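# Fold glasses arms, close case, leave it flat

## Task

Fold both temple arms of the glasses that sit in the open case, then close the case with the glasses inside it, so that it ends resting flat on the table. Anything that stays in place only because the robot is holding it at the end does not count.

## Robot and tools

Robot: two arms, left_arm and right_arm, each with six joints and a parallel gripper. The names are labels only and do not match the left or right side of a camera image. In the shared scene frame the origin sits on the table surface midway between the arms, +x points out over the table, +z points up, and left_arm is on the +y side. A gripper's fingers extend along its own +z axis and close along its own y axis.

execute_actions takes {"actions": [...]} holding zero or one item. An empty list sends nothing and just reports the current state, with pictures. One item with "rows" is a motion: "rows" holds 1 to 15 rows and "steps" (1 to 15, default 15) sets how many control steps of 1/30 s it lasts. Row k is applied on step k, and the final row repeats if rows run out. A motion needs at least 11 steps. One item with only "steps" (up to 300) is a wait: no new command, it returns after that many steps have gone by since the previous result. Optional "pictures": true adds camera images to any result. A refused call moves nothing.

Each row is one flat list of exactly 14 numbers covering both arms, even if only one moves: left_arm's waist, shoulder, elbow, wrist pitch, wrist yaw, wrist roll, gripper opening, then right_arm's same seven. The six joint values are absolute target angles in radians, in the same form as the Joint positions line, not offsets. Stated ranges per arm: waist -2.618 to 3.054, shoulder 0.000 to 3.142, elbow 0.000 to 3.142, wrist pitch -1.571 to 1.571, wrist yaw -1.571 to 1.571, wrist roll -2.094 to 2.094. True ends may differ by up to 0.036 rad either way. A target more than 0.036 rad beyond an end, and farther out than the joint's current angle, gets the call refused; a target past the real end is clipped there and the result notes "joint sent to its limit" (possibly for an earlier motion). The opening is a scale from -1 (closed) to +1 (fully open, 0.087 m between pads).

Motion limits: each joint's sent target may lead its measured angle by at most 0.202 rad (waist), 0.258 (shoulder), 0.238 (elbow), 0.573 (wrist pitch), 0.522 (wrist yaw and roll); if the targets would shift the gripper over 70 mm from where it is, all are pulled back proportionally. So big moves take several calls. Friction can leave a joint about 0.031 rad short, and changes smaller than that may not register.

Between calls the arms keep heading to the last row sent until everything nearly stops or a step is HELD; after that only a new motion moves them further. Fingers already closing or opening finish regardless.

Result lines: for each arm, end_effector_position (metres) and end_effector_quat_wxyz in the scene frame; the position is the point between the pads, just behind the tips, and may be somewhat off, more when reaching far. Joint positions and Joint velocities give six joints (rad, rad/s) plus pad gap (m, m/s) per arm. grip_measured is the measured opening on the command scale; each gripper's reading has its own fixed error of about 1 mm. Away from the extremes, fingers go to where grip_measured would equal your number, so to hold something keep the command below grip_measured, about 0.02 lower for a firm hold, less for a light one. Pads push up to roughly 20 N; fast closing can squeeze harder and may spring open. HELD marks steps where your row was partly or wholly not sent. "joint command not followed" means a clearance check altered or blocked joint targets on some steps; the rest of the row still ran. Joint torques list each drive's total output in joint order, with offset, scale and noise, so treat them as rough. MOTOR HEAT: holding loads heats motors; MOTOR HOT appears at 75 °C, 90 °C halts that arm for 10 s, and at 100 °C that arm goes limp and drops until it cools. OVER-TEMPERATURE FAULT reports such stops.

zoom_image: {"camera": "cam_high" or "cam_low", "region": [x0, y0, x1, y1]} in pixels of that camera's last full 672x504 image, origin top-left, at most 504 by 504, returns an enlarged view. Calibration (K, distortion, T_world_to_cam) is given for both cameras; cam_high sits near [0.788, -0.037, 1.013] looking down, cam_low near [1.135, -0.595, 0.311] looking across. Real values may differ by a couple of degrees and millimetres.

finished_scene: {"scene": n} with the current scene's number ends it irreversibly and reports whether the goal held; the next task appears in that result. Answering with no tool call ends everything.

Avoid: letting the arms collide or press on each other, dropping or slamming the glasses or case, pushing hard, and knocking anything off the table. Brief external tugs on held parts or nudges to loose objects can happen. Before finishing, release the case and glasses and move the grippers clear so the closed case rests flat on its own.

Each tool is called as a command line: name --argument value for each argument, lists and objects as JSON in quotes; but a table of rows of numbers goes row by row, as --pt "numbers of a row", without its own name.

## Session

execute_actions --actions '[]'

Scene clock: 0.00 s of 5000.00 s.
left_arm: end_effector_position=(+0.4852, +0.5812, +0.2069) grip_measured=+0.991 end_effector_quat_wxyz=(+0.754, +0.251, +0.607, +0.024) | right_arm: end_effector_position=(+0.4860, -0.4048, +0.2165) grip_measured=+1.000 end_effector_quat_wxyz=(+0.714, -0.373, +0.531, -0.262)
Joint positions: left_arm=[0.876 2.277 1.527 1.156 1.215 0.041 0.087] | right_arm=[-0.627  1.729  0.707  1.238 -0.737 -0.819  0.087]
Joint velocities: left_arm=[ 0.002 -0.002 -0.012  0.022  0.051  0.051  0.001] | right_arm=[-0.007  0.012  0.002 -0.007  0.007  0.066  0.   ]
Joint torques (N m, as the arm reports them, + toward a larger angle): no reading
Motor temperatures (°C, as the motors report them): left_arm=[27 26 26 24 27 24] | right_arm=[26 27 24 25 27 26]

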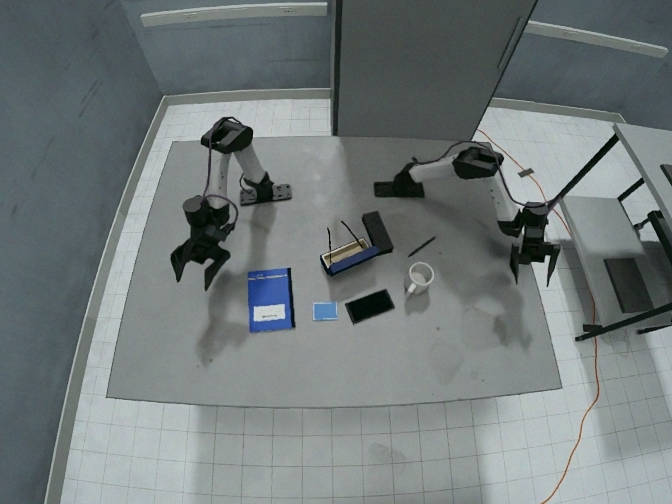

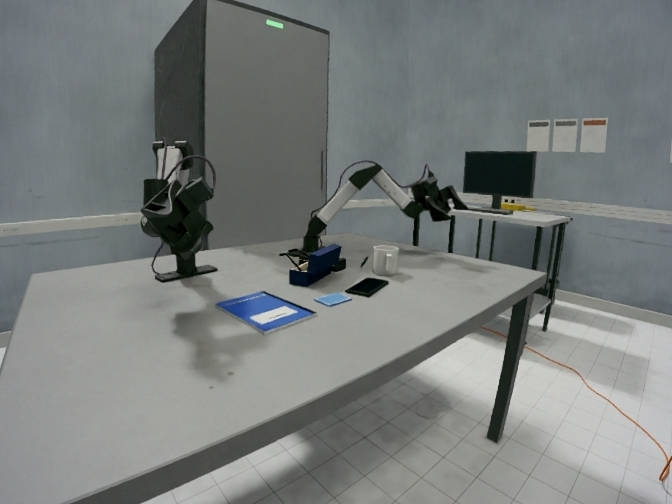

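zoom_image --camera "cam_high" --region '[290, 190, 430, 295]'

zoom_image --camera "cam_low" --region '[260, 225, 380, 300]'

execute_actions --actions '[{"rows":[[0,1.2,1.0,-1.0,0,0,-1,0,1.2,1.0,-1.0,0,0,-1]]}]'

execute_actions --actions '[{"steps":90}]' --pictures true

Region (290, 190, 430, 295) of cam_high's 672x504 image, scaled by 3.600, with more detail than that image has; it fills the top 378 rows of this view, and the rest is white.

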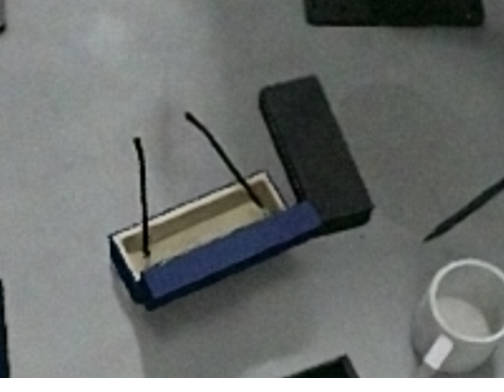

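Region (260, 225, 380, 300) of cam_low's 672x504 image, scaled by 4.200, with more detail than that image has; it fills the top 315 rows of this view, and the rest is white.

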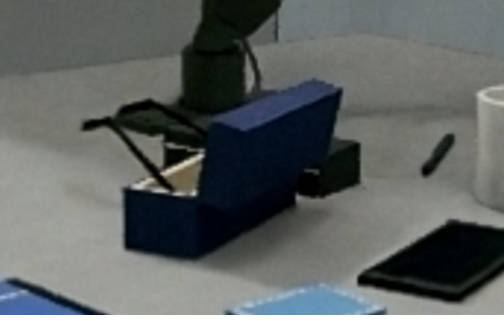

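Scene clock: 0.50 s of 5000.00 s.
left_arm: end_effector_position=(+0.4988, +0.5372, +0.1800) grip_measured=-0.922 end_effector_quat_wxyz=(+0.716, +0.072, +0.694, -0.032) | right_arm: end_effector_position=(+0.5113, -0.3761, +0.2640) grip_measured=-0.902 end_effector_quat_wxyz=(+0.731, -0.230, +0.617, -0.179)
Joint positions: left_arm=[0.756 2.079 1.295 0.829 0.909 0.025 0.003] | right_arm=[-0.468  1.571  0.864  0.854 -0.441 -0.535  0.004]
Joint velocities: left_arm=[-1.399 -1.634 -1.619 -2.205 -1.956 -0.051 -0.153] | right_arm=[ 1.59  -1.648  1.414 -2.938  2.41   2.264 -0.155]
Joint torques (N m, as the arm reports them, + toward a larger angle): left_arm=[ -0.84 -14.47   6.59   1.9   -0.01  -0.22] | right_arm=[  1.31 -12.87   8.47   2.38  -0.27   0.09]
Motor temperatures (°C, as the motors report them): left_arm=[27 26 26 24 27 24] | right_arm=[26 27 24 25 27 26]
Steps of this call (steps 1 to 11: nothing new was sent; steps 12 to 15: the first 4 steps of this action). Readings (joint positions):
12: left_arm=[0.862 2.246 1.488 1.088 1.144 0.038] | right_arm=[-0.608 1.705 0.726 1.160 -0.678 -0.760]
13: left_arm=[0.838 2.192 1.418 0.994 1.059 0.032] | right_arm=[-0.569 1.669 0.766 1.047 -0.598 -0.686]
15: the state above

Scene clock: 3.50 s of 5000.00 s.
left_arm: end_effector_position=(+0.2407, +0.2609, +0.1235) grip_measured=-1.000 end_effector_quat_wxyz=(+0.189, -0.004, +0.982, -0.003) | right_arm: end_effector_position=(+0.2609, -0.2397, +0.1307) grip_measured=-0.990 end_effector_quat_wxyz=(+0.204, -0.067, +0.977, +0.017)
Joint positions: left_arm=[ 0.012  1.215  1.013 -0.988  0.011  0.008  0.   ] | right_arm=[-0.012  1.182  1.014 -0.991 -0.009 -0.007  0.   ]
Joint velocities: left_arm=[-0.012 -0.017 -0.022 -0.051 -0.037 -0.037  0.   ] | right_arm=[ 0.002  0.007  0.002  0.007 -0.066  0.007 -0.001]
Joint torques (N m, as the arm reports them, + toward a larger angle): left_arm=[-0.77 -5.43  6.42  1.02 -0.14 -0.23] | right_arm=[ 1.03 -2.04  6.34  1.04  0.12  0.08]
Motor temperatures (°C, as the motors report them): left_arm=[27 27 26 25 27 24] | right_arm=[26 27 25 25 27 26]
Kept back: nothing.
Steps of this call (steps 1 to 11: the last 11 steps of your previous action; steps 12 to 60: the robot went on to your last target; steps 61 to 90: nothing new was sent). Readings (joint positions):
1: left_arm=[0.706 2.024 1.241 0.756 0.842 0.022] | right_arm=[-0.411 1.510 0.908 0.757 -0.365 -0.452]
2: left_arm=[0.655 1.970 1.192 0.687 0.780 0.021] | right_arm=[-0.350 1.442 0.941 0.668 -0.304 -0.380]
4: left_arm=[0.548 1.862 1.109 0.533 0.643 0.018] | right_arm=[-0.225 1.308 0.981 0.509 -0.216 -0.269]
8: left_arm=[0.310 1.633 1.032 0.181 0.359 0.014] | right_arm=[-0.048 1.186 1.014 0.291 -0.141 -0.157]
90: the state above
All arms were judged still, so your last target was given up. Only a new action makes them travel on or press farther. Fingers that are still opening or closing keep moving.

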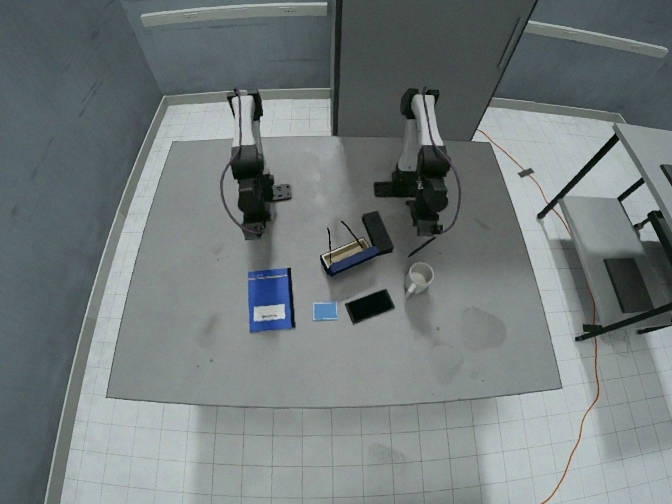

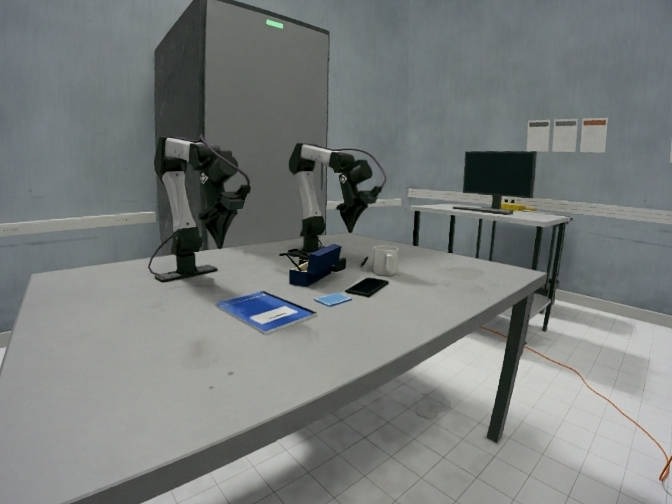

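execute_actions --actions '[{"rows":[[0,1.2,1.0,-1.0,0,0,-1,0.5,1.6,1.2,-1.0,0,0,-1]]}]'

execute_actions --actions '[{"steps":45}]' --pictures true

Scene clock: 4.57 s of 5000.00 s.
left_arm: end_effector_position=(+0.2407, +0.2609, +0.1235) grip_measured=-1.000 end_effector_quat_wxyz=(+0.189, -0.004, +0.982, -0.003) | right_arm: end_effector_position=(+0.2915, -0.1756, +0.1233) grip_measured=-0.990 end_effector_quat_wxyz=(+0.162, -0.175, +0.971, +0.024)
Joint positions: left_arm=[ 0.012  1.215  1.013 -0.988  0.011  0.008  0.   ] | right_arm=[ 0.215  1.438  1.189 -0.992  0.009 -0.002  0.   ]
Joint velocities: left_arm=[-0.007 -0.002 -0.007  0.007  0.022  0.081  0.   ] | right_arm=[ 1.858  2.132  0.72   0.74   0.022 -0.007 -0.001]
Joint torques (N m, as the arm reports them, + toward a larger angle): left_arm=[-0.76 -5.4   6.4   1.01 -0.14 -0.22] | right_arm=[ 1.31 -3.88  4.31 -0.02 -0.11  0.09]
Motor temperatures (°C, as the motors report them): left_arm=[27 27 27 25 27 24] | right_arm=[26 27 25 26 27 26]
Steps of this call (steps 1 to 28: nothing new was sent; steps 29 to 32: the first 4 steps of this action). Readings (joint positions):
29: left_arm=[0.012 1.215 1.013 -0.988 0.011 0.008] | right_arm=[0.018 1.216 1.048 -1.021 0.005 -0.003]
30: left_arm=[0.012 1.215 1.013 -0.988 0.011 0.008] | right_arm=[0.081 1.284 1.106 -1.034 0.008 -0.002]
32: the state above

Scene clock: 6.07 s of 5000.00 s.
left_arm: end_effector_position=(+0.2407, +0.2609, +0.1235) grip_measured=-1.000 end_effector_quat_wxyz=(+0.189, -0.004, +0.982, -0.003) | right_arm: end_effector_position=(+0.2527, -0.0997, +0.0808) grip_measured=-0.990 end_effector_quat_wxyz=(+0.078, -0.319, +0.944, +0.030)
Joint positions: left_arm=[ 0.012  1.215  1.013 -0.988  0.011  0.008  0.   ] | right_arm=[ 0.511  1.618  1.204 -0.991 -0.007 -0.002  0.   ]
Joint velocities: left_arm=[ 0.017  0.007 -0.012  0.022  0.022  0.051  0.   ] | right_arm=[ 0.012 -0.002  0.007  0.037 -0.007 -0.037  0.   ]
Joint torques (N m, as the arm reports them, + toward a larger angle): left_arm=[-0.78 -5.4   6.41  1.01 -0.13 -0.22] | right_arm=[-0.74 -9.39  6.48  0.63  0.09  0.07]
Motor temperatures (°C, as the motors report them): left_arm=[27 27 27 25 27 24] | right_arm=[26 28 25 26 27 26]
Kept back: nothing.
Steps of this call (steps 1 to 11: the last 11 steps of your previous action; steps 12 to 30: the robot went on to your last target; steps 31 to 45: nothing new was sent). Readings (joint positions):
1: left_arm=[0.012 1.215 1.013 -0.988 0.011 0.008] | right_arm=[0.283 1.505 1.204 -0.970 0.009 -0.002]
2: left_arm=[0.012 1.215 1.013 -0.988 0.011 0.008] | right_arm=[0.352 1.557 1.204 -0.958 0.009 -0.002]
4: left_arm=[0.012 1.215 1.013 -0.988 0.011 0.008] | right_arm=[0.466 1.617 1.204 -0.967 0.001 -0.002]
8: left_arm=[0.012 1.215 1.013 -0.988 0.011 0.008] | right_arm=[0.514 1.618 1.204 -0.983 -0.007 -0.002]
45: the state above
All arms were judged still, so your last target was given up. Only a new action makes them travel on or press farther. Fingers that are still opening or closing keep moving.

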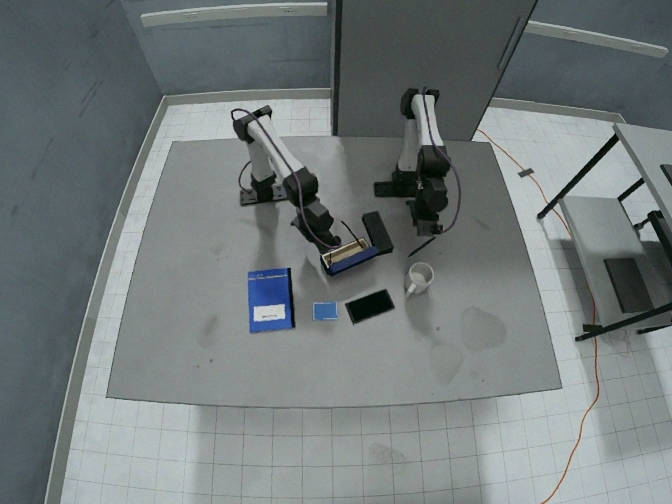

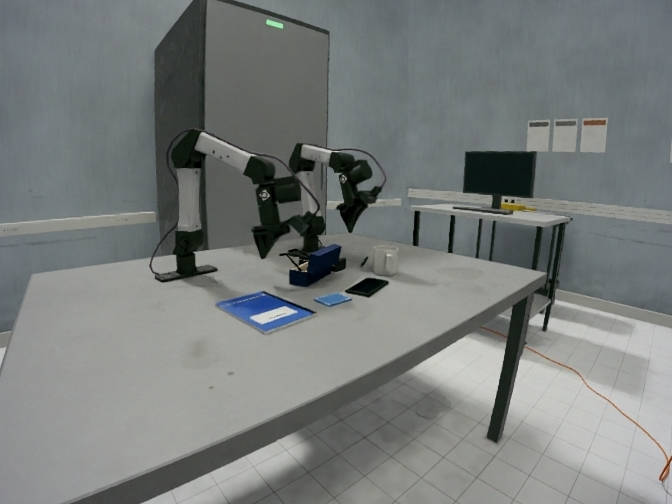

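execute_actions --actions '[{"rows":[[0,1.2,1.0,-1.0,0,0,-1,0.55,1.75,1.2,-0.65,0,0,-1]]}]'

execute_actions --actions '[{"steps":30}]'

execute_actions --actions '[{"rows":[[0,1.2,1.0,-1.0,0,0,-1,0.6,1.8,1.25,-0.65,0,0,-1],[0,1.2,1.0,-1.0,0,0,-1,0.6,1.8,1.25,-0.65,0,0,-1],[0,1.2,1.0,-1.0,0,0,-1,0.6,1.8,1.25,-0.65,0,0,-1],[0,1.2,1.0,-1.0,0,0,-1,0.6,1.8,1.25,-0.65,0,0,-1],[0,1.2,1.0,-1.0,0,0,-1,0.65,1.86,1.3,-0.65,0,0,-1],[0,1.2,1.0,-1.0,0,0,-1,0.65,1.86,1.3,-0.65,0,0,-1],[0,1.2,1.0,-1.0,0,0,-1,0.65,1.86,1.3,-0.65,0,0,-1],[0,1.2,1.0,-1.0,0,0,-1,0.65,1.86,1.3,-0.65,0,0,-1],[0,1.2,1.0,-1.0,0,0,-1,0.7,1.92,1.37,-0.65,0,0,-1]]}]'

execute_actions --actions '[{"steps":30}]' --pictures true

zoom_image --camera "cam_high" --region '[290, 190, 430, 295]'

zoom_image --camera "cam_low" --region '[260, 215, 380, 300]'

Scene clock: 7.33 s of 5000.00 s.
left_arm: end_effector_position=(+0.2406, +0.2609, +0.1235) grip_measured=-1.000 end_effector_quat_wxyz=(+0.189, -0.004, +0.982, -0.003) | right_arm: end_effector_position=(+0.2828, -0.0678, +0.0586) grip_measured=-0.990 end_effector_quat_wxyz=(+0.124, -0.329, +0.935, +0.046)
Joint positions: left_arm=[ 0.012  1.215  1.013 -0.989  0.011  0.008  0.   ] | right_arm=[ 0.534  1.705  1.204 -0.804 -0.005 -0.002  0.   ]
Joint velocities: left_arm=[ 0.012 -0.007 -0.007 -0.007 -0.037  0.007  0.   ] | right_arm=[0.168 0.74  0.002 1.077 0.007 0.007 0.   ]
Joint torques (N m, as the arm reports them, + toward a larger angle): left_arm=[-0.72 -5.41  6.42  1.01 -0.14 -0.22] | right_arm=[ 0.43 -8.9   6.73  0.76  0.04  0.08]
Motor temperatures (°C, as the motors report them): left_arm=[27 27 27 25 27 24] | right_arm=[26 28 26 26 27 26]
Steps of this call (steps 1 to 34: nothing new was sent; steps 35 to 38: the first 4 steps of this action). Readings (joint positions):
35: left_arm=[0.012 1.215 1.013 -0.989 0.011 0.008] | right_arm=[0.513 1.628 1.204 -0.964 -0.006 -0.002]
36: left_arm=[0.012 1.215 1.013 -0.989 0.011 0.008] | right_arm=[0.520 1.650 1.204 -0.905 -0.005 -0.002]
38: the state above

Scene clock: 8.33 s of 5000.00 s.
left_arm: end_effector_position=(+0.2406, +0.2609, +0.1235) grip_measured=-1.000 end_effector_quat_wxyz=(+0.189, -0.004, +0.982, -0.003) | right_arm: end_effector_position=(+0.3071, -0.0447, +0.0503) grip_measured=-0.990 end_effector_quat_wxyz=(+0.171, -0.330, +0.926, +0.063)
Joint positions: left_arm=[ 0.012  1.215  1.013 -0.989  0.011  0.008  0.   ] | right_arm=[ 0.542  1.747  1.204 -0.661 -0.005 -0.002  0.   ]
Joint velocities: left_arm=[ 0.007 -0.017  0.012  0.022 -0.022 -0.066  0.   ] | right_arm=[-0.002 -0.007 -0.007  0.007 -0.051  0.007 -0.   ]
Joint torques (N m, as the arm reports them, + toward a larger angle): left_arm=[-0.75 -5.44  6.46  1.01 -0.14 -0.22] | right_arm=[ 0.63 -9.32  6.77  1.14  0.05  0.08]
Motor temperatures (°C, as the motors report them): left_arm=[27 27 27 25 27 24] | right_arm=[26 29 26 26 27 26]
Kept back: nothing.
Steps of this call (steps 1 to 11: the last 11 steps of your previous action; steps 12 to 30: the robot went on to your last target). Readings (joint positions):
1: left_arm=[0.012 1.215 1.013 -0.989 0.011 0.008] | right_arm=[0.538 1.726 1.204 -0.773 -0.005 -0.002]
2: left_arm=[0.012 1.215 1.013 -0.989 0.011 0.008] | right_arm=[0.541 1.740 1.204 -0.750 -0.005 -0.002]
4: left_arm=[0.012 1.215 1.013 -0.989 0.011 0.008] | right_arm=[0.542 1.747 1.204 -0.719 -0.005 -0.002]
8: left_arm=[0.012 1.215 1.013 -0.989 0.011 0.008] | right_arm=[0.542 1.747 1.204 -0.682 -0.005 -0.002]
30: the state above
All arms were judged still, so your last target was given up. Only a new action makes them travel on or press farther. Fingers that are still opening or closing keep moving.

Scene clock: 8.47 s of 5000.00 s.
left_arm: end_effector_position=(+0.2406, +0.2609, +0.1235) grip_measured=-1.000 end_effector_quat_wxyz=(+0.189, -0.004, +0.982, -0.003) | right_arm: end_effector_position=(+0.3028, -0.0307, +0.0483) grip_measured=-0.990 end_effector_quat_wxyz=(+0.170, -0.348, +0.920, +0.065)
Joint positions: left_arm=[ 0.012  1.215  1.013 -0.989  0.011  0.008  0.   ] | right_arm=[ 0.581  1.773  1.226 -0.659 -0.002 -0.002  0.   ]
Joint velocities: left_arm=[-0.002 -0.012  0.002 -0.007  0.066  0.066  0.   ] | right_arm=[0.32  0.129 0.051 0.022 0.051 0.022 0.001]
Joint torques (N m, as the arm reports them, + toward a larger angle): left_arm=[-0.77 -5.42  6.39  1.02 -0.14 -0.23] | right_arm=[ 0.35 -8.07  8.61  1.04  0.06  0.04]
Motor temperatures (°C, as the motors report them): left_arm=[27 27 27 25 27 24] | right_arm=[26 29 26 26 27 26]
Steps of this call (steps 1 to 4: the first 4 steps of this action). Readings (joint positions):
1: left_arm=[0.012 1.215 1.013 -0.989 0.011 0.008] | right_arm=[0.547 1.751 1.208 -0.662 -0.003 -0.002]
2: left_arm=[0.012 1.215 1.013 -0.989 0.011 0.008] | right_arm=[0.557 1.759 1.216 -0.662 -0.002 -0.002]
4: the state above

Scene clock: 9.47 s of 5000.00 s.
left_arm: end_effector_position=(+0.2406, +0.2609, +0.1235) grip_measured=-1.000 end_effector_quat_wxyz=(+0.189, -0.004, +0.982, -0.003) | right_arm: end_effector_position=(+0.2957, +0.0217, +0.0388) grip_measured=-0.990 end_effector_quat_wxyz=(+0.167, -0.399, +0.899, +0.071)
Joint positions: left_arm=[ 0.012  1.215  1.013 -0.989  0.011  0.008  0.   ] | right_arm=[ 0.696  1.898  1.348 -0.656  0.005 -0.002  0.   ]
Joint velocities: left_arm=[ 0.007 -0.002 -0.012 -0.007 -0.007  0.066  0.   ] | right_arm=[ 0.007 -0.012 -0.002 -0.037 -0.037 -0.066 -0.001]
Joint torques (N m, as the arm reports them, + toward a larger angle): left_arm=[-0.77 -5.4   6.38  1.02 -0.14 -0.23] | right_arm=[ 0.37 -9.16  8.68  1.1  -0.07  0.05]
Motor temperatures (°C, as the motors report them): left_arm=[27 27 27 25 27 24] | right_arm=[26 29 26 26 27 26]
Kept back: nothing.
Steps of this call (steps 1 to 11: the last 11 steps of your previous action; steps 12 to 30: the robot went on to your last target). Readings (joint positions):
1: left_arm=[0.012 1.215 1.013 -0.989 0.011 0.008] | right_arm=[0.594 1.784 1.237 -0.665 -0.000 -0.002]
2: left_arm=[0.012 1.215 1.013 -0.989 0.011 0.008] | right_arm=[0.609 1.801 1.255 -0.669 0.002 -0.002]
4: left_arm=[0.012 1.215 1.013 -0.989 0.011 0.008] | right_arm=[0.634 1.829 1.275 -0.661 0.002 -0.002]
8: left_arm=[0.012 1.215 1.013 -0.989 0.011 0.008] | right_arm=[0.683 1.890 1.343 -0.661 0.005 -0.002]
30: the state above
All arms were judged still, so your last target was given up. Only a new action makes them travel on or press farther. Fingers that are still opening or closing keep moving.

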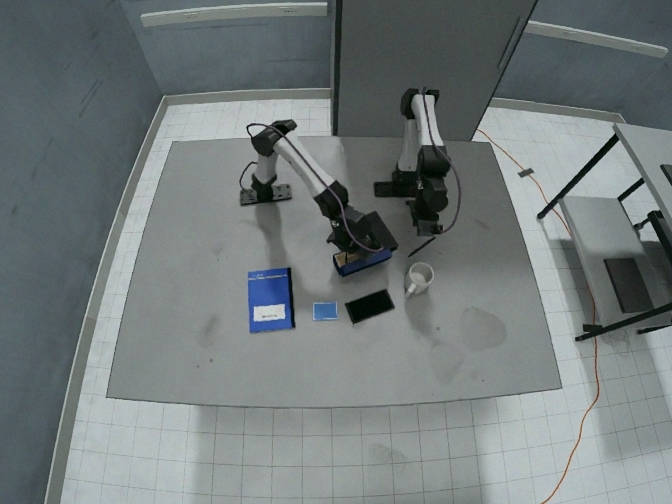

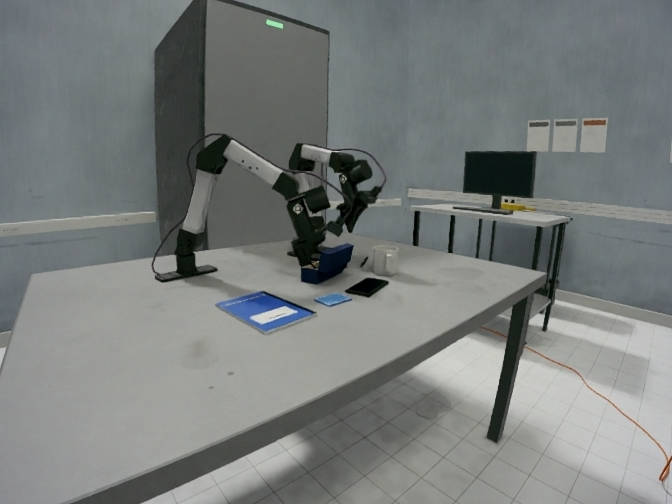

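Region (290, 190, 430, 295) of cam_high's 672x504 image, scaled by 3.600, with more detail than that image has; it fills the top 378 rows of this view, and the rest is white.

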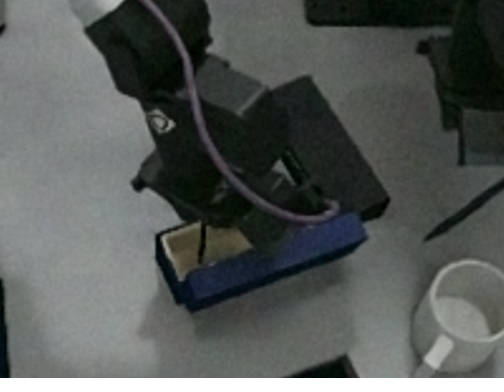

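Region (260, 215, 380, 300) of cam_low's 672x504 image, scaled by 4.200, with more detail than that image has; it fills the top 357 rows of this view, and the rest is white.

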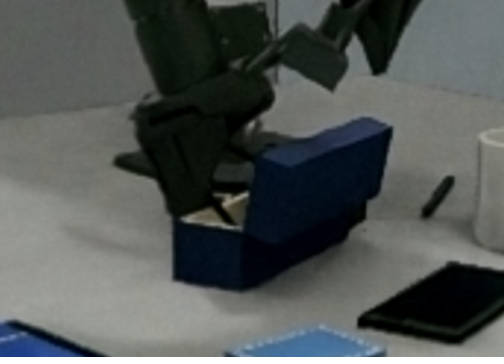

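Pushed the case. Back off and look.

execute_actions --actions '[{"rows":[[0,1.2,1.0,-1.0,0,0,-1,0.4,1.6,1.25,-0.8,0,0,-1]]}]'

execute_actions --actions '[{"steps":30}]' --pictures true

zoom_image --camera "cam_high" --region '[290, 190, 430, 295]'

zoom_image --camera "cam_low" --region '[260, 215, 380, 300]'

Scene clock: 10.07 s of 5000.00 s.
left_arm: end_effector_position=(+0.2406, +0.2609, +0.1235) grip_measured=-1.000 end_effector_quat_wxyz=(+0.189, -0.004, +0.982, -0.003) | right_arm: end_effector_position=(+0.3081, -0.0298, +0.0692) grip_measured=-0.990 end_effector_quat_wxyz=(+0.178, -0.343, +0.920, +0.069)
Joint positions: left_arm=[ 0.012  1.215  1.013 -0.989  0.011  0.008  0.   ] | right_arm=[ 0.571  1.752  1.284 -0.719 -0.007 -0.003  0.   ]
Joint velocities: left_arm=[-0.002 -0.002  0.002 -0.007 -0.037  0.037  0.   ] | right_arm=[-1.477 -1.375 -0.222 -0.52  -0.037 -0.022  0.001]
Joint torques (N m, as the arm reports them, + toward a larger angle): left_arm=[-0.78 -5.45  6.42  1.02 -0.13 -0.22] | right_arm=[ -1.45 -11.88   6.39   1.2    0.07   0.08]
Motor temperatures (°C, as the motors report them): left_arm=[27 27 27 25 27 24] | right_arm=[26 29 26 26 27 26]
Steps of this call (steps 1 to 14: nothing new was sent; steps 15 to 18: the first 4 steps of this action). Readings (joint positions):
15: left_arm=[0.012 1.215 1.013 -0.989 0.011 0.008] | right_arm=[0.684 1.881 1.338 -0.658 -0.000 -0.003]
16: left_arm=[0.012 1.215 1.013 -0.989 0.011 0.008] | right_arm=[0.659 1.845 1.315 -0.676 -0.005 -0.003]
18: the state above

Scene clock: 11.07 s of 5000.00 s.
left_arm: end_effector_position=(+0.2406, +0.2609, +0.1235) grip_measured=-1.000 end_effector_quat_wxyz=(+0.189, -0.004, +0.982, -0.003) | right_arm: end_effector_position=(+0.3331, -0.0946, +0.1176) grip_measured=-0.990 end_effector_quat_wxyz=(+0.224, -0.255, +0.939, +0.057)
Joint positions: left_arm=[ 0.012  1.215  1.013 -0.989  0.011  0.008  0.   ] | right_arm=[ 0.39   1.587  1.274 -0.791  0.008 -0.001  0.   ]
Joint velocities: left_arm=[ 0.002 -0.017 -0.017 -0.037 -0.037  0.022  0.   ] | right_arm=[ 0.012 -0.012 -0.002  0.037  0.066 -0.11   0.   ]
Joint torques (N m, as the arm reports them, + toward a larger angle): left_arm=[-0.74 -5.43  6.42  1.01 -0.14 -0.21] | right_arm=[ 0.84 -6.95  5.67  1.09 -0.09  0.05]
Motor temperatures (°C, as the motors report them): left_arm=[27 27 27 25 27 24] | right_arm=[26 29 26 26 27 26]
Kept back: nothing.
Steps of this call (steps 1 to 11: the last 11 steps of your previous action; steps 12 to 30: the robot went on to your last target). Readings (joint positions):
1: left_arm=[0.012 1.215 1.013 -0.989 0.011 0.008] | right_arm=[0.515 1.705 1.279 -0.733 -0.007 -0.003]
2: left_arm=[0.012 1.215 1.013 -0.989 0.011 0.008] | right_arm=[0.460 1.663 1.278 -0.744 -0.005 -0.003]
4: left_arm=[0.012 1.215 1.013 -0.989 0.011 0.008] | right_arm=[0.388 1.604 1.278 -0.749 0.006 -0.001]
8: left_arm=[0.012 1.215 1.013 -0.989 0.011 0.008] | right_arm=[0.386 1.587 1.276 -0.766 0.009 -0.001]
30: the state above
All arms were judged still, so your last target was given up. Only a new action makes them travel on or press farther. Fingers that are still opening or closing keep moving.

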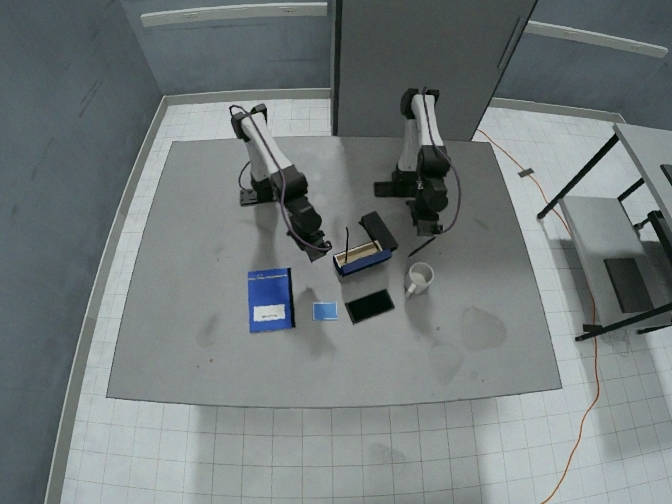

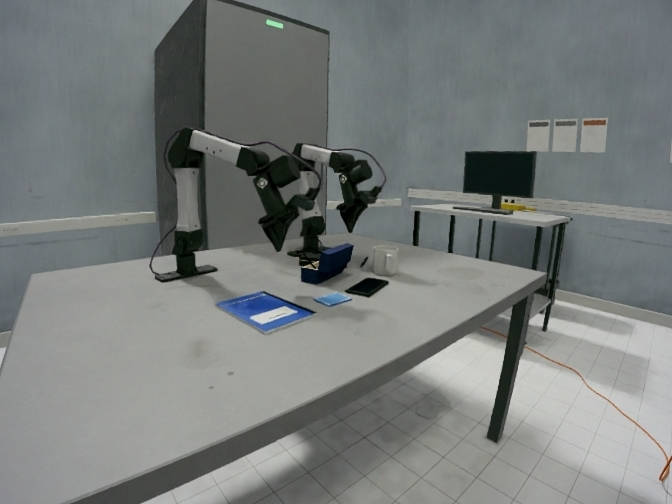

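Region (290, 190, 430, 295) of cam_high's 672x504 image, scaled by 3.600, with more detail than that image has; it fills the top 378 rows of this view, and the rest is white.

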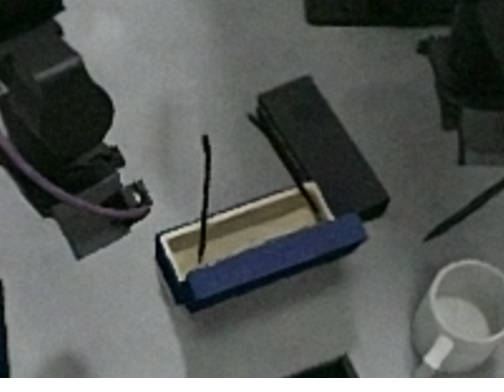

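Region (260, 215, 380, 300) of cam_low's 672x504 image, scaled by 4.200, with more detail than that image has; it fills the top 357 rows of this view, and the rest is white.

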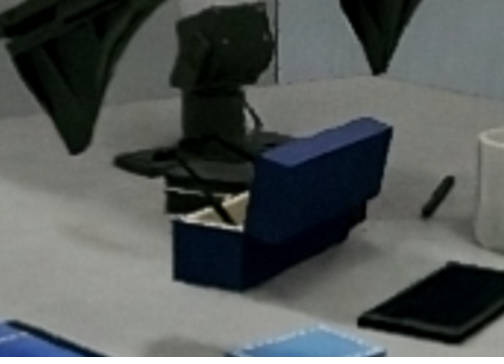

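execute_actions --actions '[{"rows":[[-0.3,1.62,1.2,-1.0,0,0,-1,0.4,1.6,1.25,-0.8,0,0,-1]]}]'

execute_actions --actions '[{"steps":30}]'

execute_actions --actions '[{"rows":[[-0.4,1.62,1.2,-1.0,0,0,-1,0.4,1.6,1.25,-0.8,0,0,-1],[-0.45,1.62,1.2,-1.0,0,0,-1,0.4,1.6,1.25,-0.8,0,0,-1],[-0.5,1.62,1.2,-1.0,0,0,-1,0.4,1.6,1.25,-0.8,0,0,-1],[-0.53,1.62,1.2,-1.0,0,0,-1,0.4,1.6,1.25,-0.8,0,0,-1],[-0.56,1.62,1.2,-1.0,0,0,-1,0.4,1.6,1.25,-0.8,0,0,-1],[-0.59,1.62,1.2,-1.0,0,0,-1,0.4,1.6,1.25,-0.8,0,0,-1],[-0.62,1.62,1.2,-0.97,0,0,-1,0.4,1.6,1.25,-0.8,0,0,-1],[-0.65,1.64,1.2,-0.94,0,0,-1,0.4,1.6,1.25,-0.8,0,0,-1],[-0.68,1.66,1.22,-0.91,0,0,-1,0.4,1.6,1.25,-0.8,0,0,-1],[-0.7,1.68,1.24,-0.88,0,0,-1,0.4,1.6,1.25,-0.8,0,0,-1]]}]'

execute_actions --actions '[{"steps":30}]' --pictures true

zoom_image --camera "cam_high" --region '[290, 190, 430, 295]'

zoom_image --camera "cam_low" --region '[260, 215, 380, 300]'

Scene clock: 12.60 s of 5000.00 s.
left_arm: end_effector_position=(+0.2792, +0.2035, +0.1155) grip_measured=-1.000 end_effector_quat_wxyz=(+0.149, +0.102, +0.983, -0.012) | right_arm: end_effector_position=(+0.3331, -0.0946, +0.1176) grip_measured=-0.990 end_effector_quat_wxyz=(+0.224, -0.255, +0.939, +0.057)
Joint positions: left_arm=[-0.209  1.464  1.185 -0.991 -0.006  0.005  0.   ] | right_arm=[ 0.39   1.587  1.274 -0.791  0.008 -0.001  0.   ]
Joint velocities: left_arm=[-1.634  2.132  0.686  0.505  0.11  -0.037  0.   ] | right_arm=[-0.017  0.007 -0.002  0.007  0.007 -0.037  0.   ]
Joint torques (N m, as the arm reports them, + toward a larger angle): left_arm=[ 0.62 -4.45  4.87  0.04 -0.05 -0.22] | right_arm=[ 0.85 -6.94  5.72  1.11 -0.09  0.04]
Motor temperatures (°C, as the motors report them): left_arm=[27 27 27 25 27 24] | right_arm=[26 30 26 26 27 26]
Steps of this call (steps 1 to 42: nothing new was sent; steps 43 to 46: the first 4 steps of this action). Readings (joint positions):
43: left_arm=[-0.018 1.247 1.046 -1.016 -0.003 0.006] | right_arm=[0.390 1.587 1.274 -0.791 0.008 -0.001]
44: left_arm=[-0.080 1.313 1.104 -1.026 -0.006 0.005] | right_arm=[0.390 1.587 1.274 -0.791 0.008 -0.001]
46: the state above

Scene clock: 13.60 s of 5000.00 s.
left_arm: end_effector_position=(+0.2732, +0.1754, +0.0727) grip_measured=-1.000 end_effector_quat_wxyz=(+0.068, +0.152, +0.986, -0.012) | right_arm: end_effector_position=(+0.3331, -0.0946, +0.1176) grip_measured=-0.990 end_effector_quat_wxyz=(+0.224, -0.255, +0.939, +0.057)
Joint positions: left_arm=[-0.306  1.643  1.198 -0.987  0.003  0.005  0.   ] | right_arm=[ 0.39   1.587  1.274 -0.791  0.008 -0.001  0.   ]
Joint velocities: left_arm=[ 0.007 -0.022 -0.002 -0.051  0.037 -0.051  0.   ] | right_arm=[-0.002 -0.002 -0.002 -0.051  0.007 -0.051 -0.001]
Joint torques (N m, as the arm reports them, + toward a larger angle): left_arm=[ 0.61 -9.8   7.27  0.55 -0.06 -0.2 ] | right_arm=[ 0.78 -6.91  5.69  1.12 -0.08  0.06]
Motor temperatures (°C, as the motors report them): left_arm=[27 27 27 25 27 24] | right_arm=[26 30 26 26 27 26]
Kept back: nothing.
Steps of this call (steps 1 to 11: the last 11 steps of your previous action; steps 12 to 30: the robot went on to your last target). Readings (joint positions):
1: left_arm=[-0.256 1.530 1.198 -0.975 -0.003 0.005] | right_arm=[0.390 1.587 1.274 -0.791 0.008 -0.001]
2: left_arm=[-0.287 1.582 1.198 -0.969 0.000 0.005] | right_arm=[0.390 1.587 1.274 -0.791 0.008 -0.001]
4: left_arm=[-0.307 1.644 1.198 -0.979 0.003 0.005] | right_arm=[0.390 1.587 1.274 -0.791 0.008 -0.001]
8: left_arm=[-0.306 1.644 1.198 -0.986 0.003 0.005] | right_arm=[0.390 1.587 1.274 -0.791 0.008 -0.001]
30: the state above
All arms were judged still, so your last target was given up. Only a new action makes them travel on or press farther. Fingers that are still opening or closing keep moving.

Scene clock: 13.73 s of 5000.00 s.
left_arm: end_effector_position=(+0.2609, +0.1429, +0.0727) grip_measured=-1.000 end_effector_quat_wxyz=(+0.068, +0.215, +0.974, -0.012) | right_arm: end_effector_position=(+0.3331, -0.0946, +0.1176) grip_measured=-0.990 end_effector_quat_wxyz=(+0.224, -0.255, +0.939, +0.057)
Joint positions: left_arm=[-0.436  1.643  1.198 -0.987 -0.006  0.004  0.   ] | right_arm=[ 0.39   1.587  1.274 -0.791  0.008 -0.001  0.   ]
Joint velocities: left_arm=[-1.492  0.007 -0.002  0.037 -0.007 -0.037  0.   ] | right_arm=[ 0.012 -0.012  0.007  0.037 -0.022  0.022  0.   ]
Joint torques (N m, as the arm reports them, + toward a larger angle): left_arm=[-0.11 -9.76  7.21  0.55  0.01 -0.16] | right_arm=[ 0.77 -7.03  5.69  1.11 -0.1   0.03]
Motor temperatures (°C, as the motors report them): left_arm=[27 27 27 25 27 24] | right_arm=[26 30 26 26 27 26]
Steps of this call (steps 1 to 4: the first 4 steps of this action). Readings (joint positions):
1: left_arm=[-0.316 1.643 1.198 -0.987 -0.001 0.005] | right_arm=[0.390 1.587 1.274 -0.791 0.008 -0.001]
2: left_arm=[-0.343 1.643 1.198 -0.987 -0.005 0.005] | right_arm=[0.390 1.587 1.274 -0.791 0.008 -0.001]
4: the state above

Scene clock: 14.73 s of 5000.00 s.
left_arm: end_effector_position=(+0.2422, +0.0622, +0.0713) grip_measured=-1.000 end_effector_quat_wxyz=(+0.106, +0.341, +0.933, -0.037) | right_arm: end_effector_position=(+0.3331, -0.0946, +0.1176) grip_measured=-0.990 end_effector_quat_wxyz=(+0.224, -0.255, +0.939, +0.057)
Joint positions: left_arm=[-0.701  1.664  1.214 -0.895 -0.001  0.004  0.   ] | right_arm=[ 0.39   1.587  1.274 -0.791  0.008 -0.001  0.   ]
Joint velocities: left_arm=[ 0.002  0.002 -0.002  0.037 -0.037  0.022  0.   ] | right_arm=[ 0.002 -0.002 -0.002 -0.037  0.022 -0.007  0.001]
Joint torques (N m, as the arm reports them, + toward a larger angle): left_arm=[ 0.19 -7.08  9.47  1.03 -0.03 -0.18] | right_arm=[ 0.8  -7.09  5.67  1.11 -0.07  0.06]
Motor temperatures (°C, as the motors report them): left_arm=[27 27 27 25 27 24] | right_arm=[26 30 27 26 27 26]
Kept back: nothing.
Steps of this call (steps 1 to 11: the last 11 steps of your previous action; steps 12 to 30: the robot went on to your last target). Readings (joint positions):
1: left_arm=[-0.486 1.643 1.198 -0.987 -0.006 0.004] | right_arm=[0.390 1.587 1.274 -0.791 0.008 -0.001]
2: left_arm=[-0.532 1.643 1.198 -0.987 -0.005 0.004] | right_arm=[0.390 1.587 1.274 -0.791 0.008 -0.001]
4: left_arm=[-0.603 1.643 1.198 -0.982 -0.004 0.004] | right_arm=[0.390 1.587 1.274 -0.791 0.008 -0.001]
8: left_arm=[-0.693 1.656 1.211 -0.936 -0.002 0.004] | right_arm=[0.390 1.587 1.274 -0.791 0.008 -0.001]
30: the state above
All arms were judged still, so your last target was given up. Only a new action makes them travel on or press farther. Fingers that are still opening or closing keep moving.

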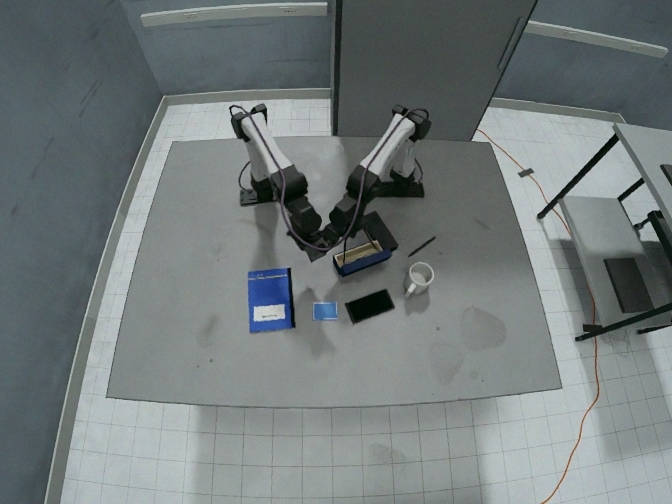

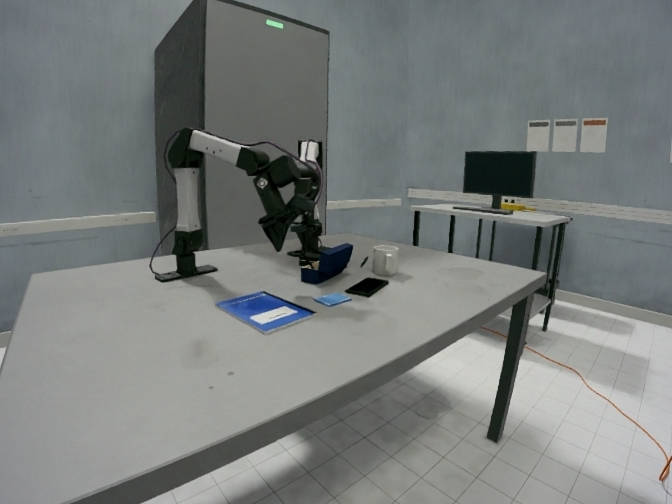

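Region (290, 190, 430, 295) of cam_high's 672x504 image, scaled by 3.600, with more detail than that image has; it fills the top 378 rows of this view, and the rest is white.

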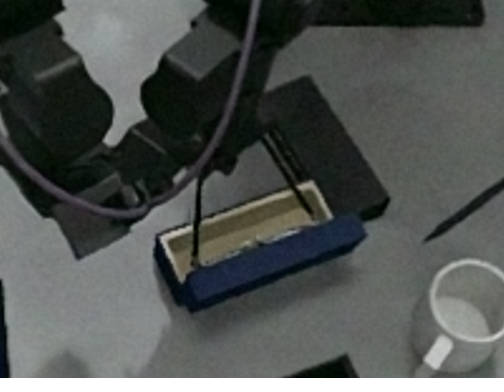

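Region (260, 215, 380, 300) of cam_low's 672x504 image, scaled by 4.200, with more detail than that image has; it fills the top 357 rows of this view, and the rest is white.

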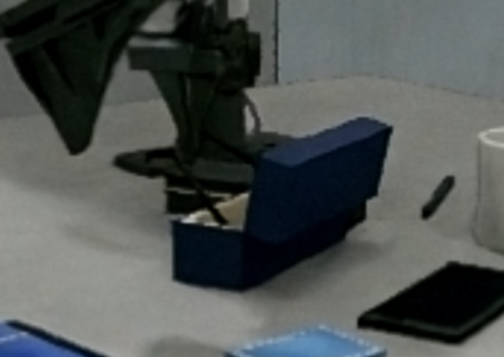

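execute_actions --actions '[{"rows":[[-0.7,1.5,1.2,-1.0,0,0,-1,0.1,1.6,1.25,-0.8,0,0,-1],[-0.7,1.5,1.2,-1.0,0,0,-1,0.1,1.6,1.25,-0.8,0,0,-1],[-0.7,1.5,1.2,-1.0,0,0,-1,0.1,1.6,1.25,-0.8,0,0,-1],[-0.7,1.5,1.2,-1.0,0,0,-1,0.1,1.6,1.25,-0.8,0,0,-1],[-0.7,1.5,1.2,-1.0,0,0,-1,0.1,1.6,1.25,-0.8,0,0,-1],[-0.4,1.5,1.2,-1.1,0,0,-1,0.1,1.6,1.25,-0.8,0,0,-1]]}]'

execute_actions --actions '[{"steps":25}]'

execute_actions --actions '[{"rows":[[-0.4,1.68,1.2,-1.1,0,0,-1,0.1,1.6,1.25,-0.8,0,0,-1]]}]'

execute_actions --actions '[{"steps":25}]'

execute_actions --actions '[{"rows":[[-0.45,1.68,1.2,-1.1,0,0,-1,0.1,1.6,1.25,-0.8,0,0,-1],[-0.5,1.68,1.2,-1.1,0,0,-1,0.1,1.6,1.25,-0.8,0,0,-1],[-0.55,1.68,1.2,-1.1,0,0,-1,0.1,1.6,1.25,-0.8,0,0,-1],[-0.6,1.68,1.2,-1.1,0,0,-1,0.1,1.6,1.25,-0.8,0,0,-1],[-0.63,1.68,1.2,-1.1,0,0,-1,0.1,1.6,1.25,-0.8,0,0,-1],[-0.66,1.68,1.2,-1.07,0,0,-1,0.1,1.6,1.25,-0.8,0,0,-1],[-0.69,1.68,1.2,-1.04,0,0,-1,0.1,1.6,1.25,-0.8,0,0,-1],[-0.72,1.68,1.2,-1.0,0,0,-1,0.1,1.6,1.25,-0.8,0,0,-1],[-0.72,1.68,1.2,-0.95,0,0,-1,0.1,1.6,1.25,-0.8,0,0,-1],[-0.72,1.68,1.2,-0.9,0,0,-1,0.1,1.6,1.25,-0.8,0,0,-1],[-0.72,1.68,1.2,-0.85,0,0,-1,0.1,1.6,1.25,-0.8,0,0,-1]]}]'

execute_actions --actions '[{"steps":30}]' --pictures true

zoom_image --camera "cam_high" --region '[290, 190, 430, 295]'

zoom_image --camera "cam_low" --region '[260, 215, 380, 300]'

Scene clock: 16.73 s of 5000.00 s.
left_arm: end_effector_position=(+0.2315, +0.0711, +0.0977) grip_measured=-1.000 end_effector_quat_wxyz=(+0.126, +0.340, +0.931, -0.045) | right_arm: end_effector_position=(+0.3611, -0.1555, +0.1176) grip_measured=-0.990 end_effector_quat_wxyz=(+0.227, -0.163, +0.959, +0.042)
Joint positions: left_arm=[-0.701  1.556  1.204 -0.95  -0.001  0.004  0.   ] | right_arm=[ 0.191  1.587  1.274 -0.791 -0.009 -0.003  0.   ]
Joint velocities: left_arm=[-0.002 -0.935  0.007 -0.256  0.007 -0.037  0.   ] | right_arm=[-1.863 -0.007 -0.012 -0.007  0.095 -0.081  0.001]
Joint torques (N m, as the arm reports them, + toward a larger angle): left_arm=[ 0.18 -7.15  7.07  0.73 -0.02 -0.19] | right_arm=[ 1.71 -7.    5.66  1.1  -0.1   0.08]
Motor temperatures (°C, as the motors report them): left_arm=[27 27 28 25 27 24] | right_arm=[26 30 27 26 27 26]
Steps of this call (steps 1 to 56: nothing new was sent; steps 57 to 60: the first 4 steps of this action). Readings (joint positions):
57: left_arm=[-0.701 1.651 1.212 -0.902 -0.001 0.004] | right_arm=[0.369 1.587 1.274 -0.791 -0.004 -0.003]
58: left_arm=[-0.701 1.623 1.206 -0.921 -0.001 0.004] | right_arm=[0.322 1.587 1.274 -0.791 -0.011 -0.003]
60: the state above

Scene clock: 17.57 s of 5000.00 s.
left_arm: end_effector_position=(+0.2468, +0.1620, +0.1100) grip_measured=-1.000 end_effector_quat_wxyz=(+0.093, +0.192, +0.977, -0.016) | right_arm: end_effector_position=(+0.3717, -0.1922, +0.1176) grip_measured=-0.990 end_effector_quat_wxyz=(+0.230, -0.111, +0.967, +0.023)
Joint positions: left_arm=[-0.391  1.499  1.204 -1.087 -0.005  0.004  0.   ] | right_arm=[ 0.09   1.587  1.274 -0.791  0.008 -0.001  0.   ]
Joint velocities: left_arm=[ 0.007  0.012 -0.007  0.037 -0.051 -0.022  0.   ] | right_arm=[-0.012  0.007 -0.007  0.007  0.007 -0.037  0.   ]
Joint torques (N m, as the arm reports them, + toward a larger angle): left_arm=[-0.53 -6.61  6.86  0.69 -0.01 -0.18] | right_arm=[ 0.88 -6.89  5.65  1.12 -0.07  0.07]
Motor temperatures (°C, as the motors report them): left_arm=[27 28 28 25 27 24] | right_arm=[26 30 27 26 27 26]
Kept back: nothing.
Steps of this call (steps 1 to 11: the last 11 steps of your previous action; steps 12 to 25: the robot went on to your last target). Readings (joint positions):
1: left_arm=[-0.701 1.527 1.204 -0.957 -0.001 0.004] | right_arm=[0.136 1.587 1.274 -0.791 -0.003 -0.002]
2: left_arm=[-0.677 1.509 1.204 -0.971 0.010 0.005] | right_arm=[0.099 1.587 1.274 -0.791 0.003 -0.002]
4: left_arm=[-0.552 1.498 1.204 -1.008 0.013 0.005] | right_arm=[0.078 1.587 1.274 -0.791 0.009 -0.001]
8: left_arm=[-0.388 1.499 1.204 -1.052 -0.005 0.004] | right_arm=[0.089 1.587 1.274 -0.791 0.008 -0.001]
25: the state above

Scene clock: 17.70 s of 5000.00 s.
left_arm: end_effector_position=(+0.2453, +0.1626, +0.0804) grip_measured=-1.000 end_effector_quat_wxyz=(+0.031, +0.193, +0.981, -0.004) | right_arm: end_effector_position=(+0.3717, -0.1922, +0.1176) grip_measured=-0.990 end_effector_quat_wxyz=(+0.230, -0.111, +0.967, +0.023)
Joint positions: left_arm=[-0.391  1.628  1.209 -1.089 -0.005  0.004  0.   ] | right_arm=[ 0.09   1.587  1.274 -0.791  0.008 -0.001  0.   ]
Joint velocities: left_arm=[ 0.002  1.131 -0.007  0.022 -0.007  0.022  0.   ] | right_arm=[ 0.002  0.007 -0.012 -0.007 -0.066 -0.022 -0.001]
Joint torques (N m, as the arm reports them, + toward a larger angle): left_arm=[-0.53 -9.3   6.15  0.4   0.   -0.19] | right_arm=[ 0.78 -7.    5.66  1.12 -0.09  0.05]
Motor temperatures (°C, as the motors report them): left_arm=[27 28 28 25 27 24] | right_arm=[26 30 27 26 27 26]
Steps of this call (steps 1 to 4: the first 4 steps of this action). Readings (joint positions):
1: left_arm=[-0.391 1.516 1.206 -1.090 -0.005 0.004] | right_arm=[0.090 1.587 1.274 -0.791 0.008 -0.001]
2: left_arm=[-0.391 1.546 1.209 -1.089 -0.005 0.004] | right_arm=[0.090 1.587 1.274 -0.791 0.008 -0.001]
4: the state above

Scene clock: 18.53 s of 5000.00 s.
left_arm: end_effector_position=(+0.2424, +0.1638, +0.0647) grip_measured=-1.000 end_effector_quat_wxyz=(-0.003, +0.193, +0.981, +0.003) | right_arm: end_effector_position=(+0.3716, -0.1922, +0.1175) grip_measured=-0.990 end_effector_quat_wxyz=(+0.230, -0.111, +0.967, +0.023)
Joint positions: left_arm=[-0.391  1.695  1.209 -1.091 -0.005  0.004  0.   ] | right_arm=[ 0.09   1.587  1.274 -0.791  0.008 -0.001  0.   ]
Joint velocities: left_arm=[ 0.002  0.007 -0.022  0.022 -0.022 -0.095  0.   ] | right_arm=[ 0.002 -0.002 -0.017 -0.037 -0.066 -0.007  0.001]
Joint torques (N m, as the arm reports them, + toward a larger angle): left_arm=[-0.51 -9.42  5.97  0.3   0.   -0.19] | right_arm=[ 0.83 -6.92  5.71  1.1  -0.08  0.05]
Motor temperatures (°C, as the motors report them): left_arm=[27 28 28 25 27 24] | right_arm=[26 30 27 26 27 26]
Kept back: nothing.
Steps of this call (steps 1 to 11: the last 11 steps of your previous action; steps 12 to 25: the robot went on to your last target). Readings (joint positions):
1: left_arm=[-0.391 1.662 1.209 -1.089 -0.005 0.004] | right_arm=[0.090 1.587 1.274 -0.791 0.008 -0.001]
2: left_arm=[-0.391 1.684 1.209 -1.089 -0.005 0.004] | right_arm=[0.090 1.587 1.274 -0.791 0.008 -0.001]
4: left_arm=[-0.391 1.695 1.209 -1.089 -0.005 0.004] | right_arm=[0.090 1.587 1.274 -0.791 0.008 -0.001]
8: left_arm=[-0.391 1.695 1.209 -1.090 -0.005 0.004] | right_arm=[0.090 1.587 1.274 -0.791 0.008 -0.001]
25: the state above

Scene clock: 18.67 s of 5000.00 s.
left_arm: end_effector_position=(+0.2320, +0.1412, +0.0647) grip_measured=-1.000 end_effector_quat_wxyz=(-0.002, +0.242, +0.970, +0.005) | right_arm: end_effector_position=(+0.3716, -0.1922, +0.1175) grip_measured=-0.990 end_effector_quat_wxyz=(+0.230, -0.111, +0.967, +0.023)
Joint positions: left_arm=[-0.491  1.695  1.209 -1.091 -0.009  0.004  0.   ] | right_arm=[ 0.09   1.587  1.274 -0.791  0.008 -0.001  0.   ]
Joint velocities: left_arm=[-1.38  -0.012 -0.002  0.007 -0.022 -0.066  0.   ] | right_arm=[-0.002  0.002 -0.007 -0.022 -0.081  0.007 -0.001]
Joint torques (N m, as the arm reports them, + toward a larger angle): left_arm=[-1.63 -9.27  5.9   0.32  0.02 -0.16] | right_arm=[ 0.84 -7.08  5.74  1.1  -0.09  0.08]
Motor temperatures (°C, as the motors report them): left_arm=[27 28 28 25 27 24] | right_arm=[26 30 27 26 27 26]
Steps of this call (steps 1 to 4: the first 4 steps of this action). Readings (joint positions):
1: left_arm=[-0.396 1.695 1.209 -1.091 -0.006 0.004] | right_arm=[0.090 1.587 1.274 -0.791 0.008 -0.001]
2: left_arm=[-0.414 1.695 1.209 -1.091 -0.007 0.004] | right_arm=[0.090 1.587 1.274 -0.791 0.008 -0.001]
4: the state above

Scene clock: 19.67 s of 5000.00 s.
left_arm: end_effector_position=(+0.2394, +0.0547, +0.0613) grip_measured=-1.000 end_effector_quat_wxyz=(+0.100, +0.352, +0.930, -0.037) | right_arm: end_effector_position=(+0.3716, -0.1922, +0.1175) grip_measured=-0.990 end_effector_quat_wxyz=(+0.230, -0.111, +0.967, +0.023)
Joint positions: left_arm=[-0.725  1.695  1.209 -0.871 -0.001  0.004  0.   ] | right_arm=[ 0.09   1.587  1.274 -0.791  0.008 -0.001  0.   ]
Joint velocities: left_arm=[ 0.002 -0.007  0.007 -0.037 -0.007  0.022  0.   ] | right_arm=[ 0.012  0.007  0.002 -0.037  0.051  0.051 -0.   ]
Joint torques (N m, as the arm reports them, + toward a larger angle): left_arm=[ 0.46 -9.75  6.41  1.09 -0.03 -0.18] | right_arm=[ 0.86 -6.94  5.65  1.1  -0.09  0.02]
Motor temperatures (°C, as the motors report them): left_arm=[27 28 28 25 27 24] | right_arm=[26 31 27 27 27 26]
Kept back: nothing.
Steps of this call (steps 1 to 11: the last 11 steps of your previous action; steps 12 to 30: the robot went on to your last target). Readings (joint positions):
1: left_arm=[-0.542 1.695 1.209 -1.091 -0.009 0.004] | right_arm=[0.090 1.587 1.274 -0.791 0.008 -0.001]
2: left_arm=[-0.591 1.695 1.209 -1.089 -0.008 0.004] | right_arm=[0.090 1.587 1.274 -0.791 0.008 -0.001]
4: left_arm=[-0.671 1.695 1.209 -1.073 -0.006 0.004] | right_arm=[0.090 1.587 1.274 -0.791 0.008 -0.001]
8: left_arm=[-0.726 1.695 1.209 -0.975 -0.001 0.004] | right_arm=[0.090 1.587 1.274 -0.791 0.008 -0.001]
30: the state above

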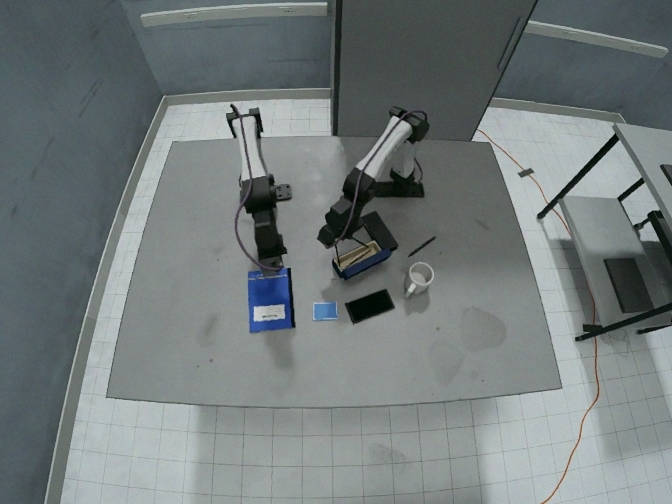

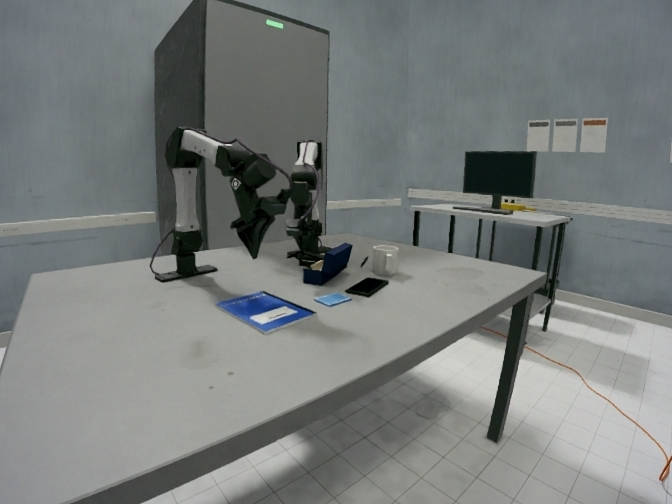

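Region (290, 190, 430, 295) of cam_high's 672x504 image, scaled by 3.600, with more detail than that image has; it fills the top 378 rows of this view, and the rest is white.

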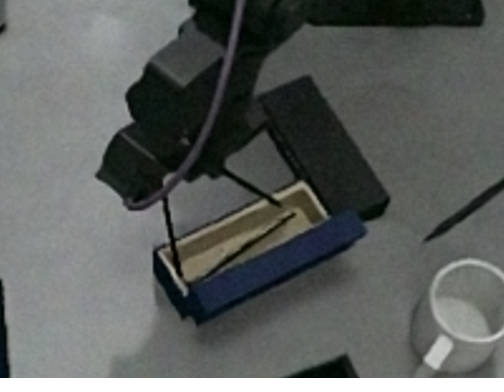

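Region (260, 215, 380, 300) of cam_low's 672x504 image, scaled by 4.200, with more detail than that image has; it fills the top 357 rows of this view, and the rest is white.

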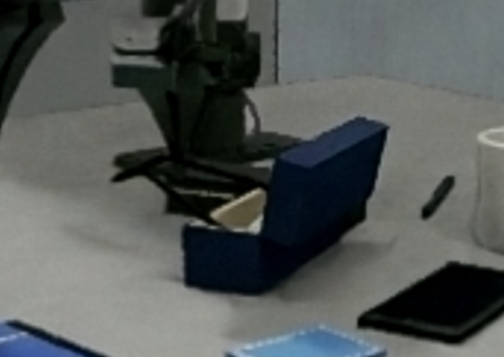

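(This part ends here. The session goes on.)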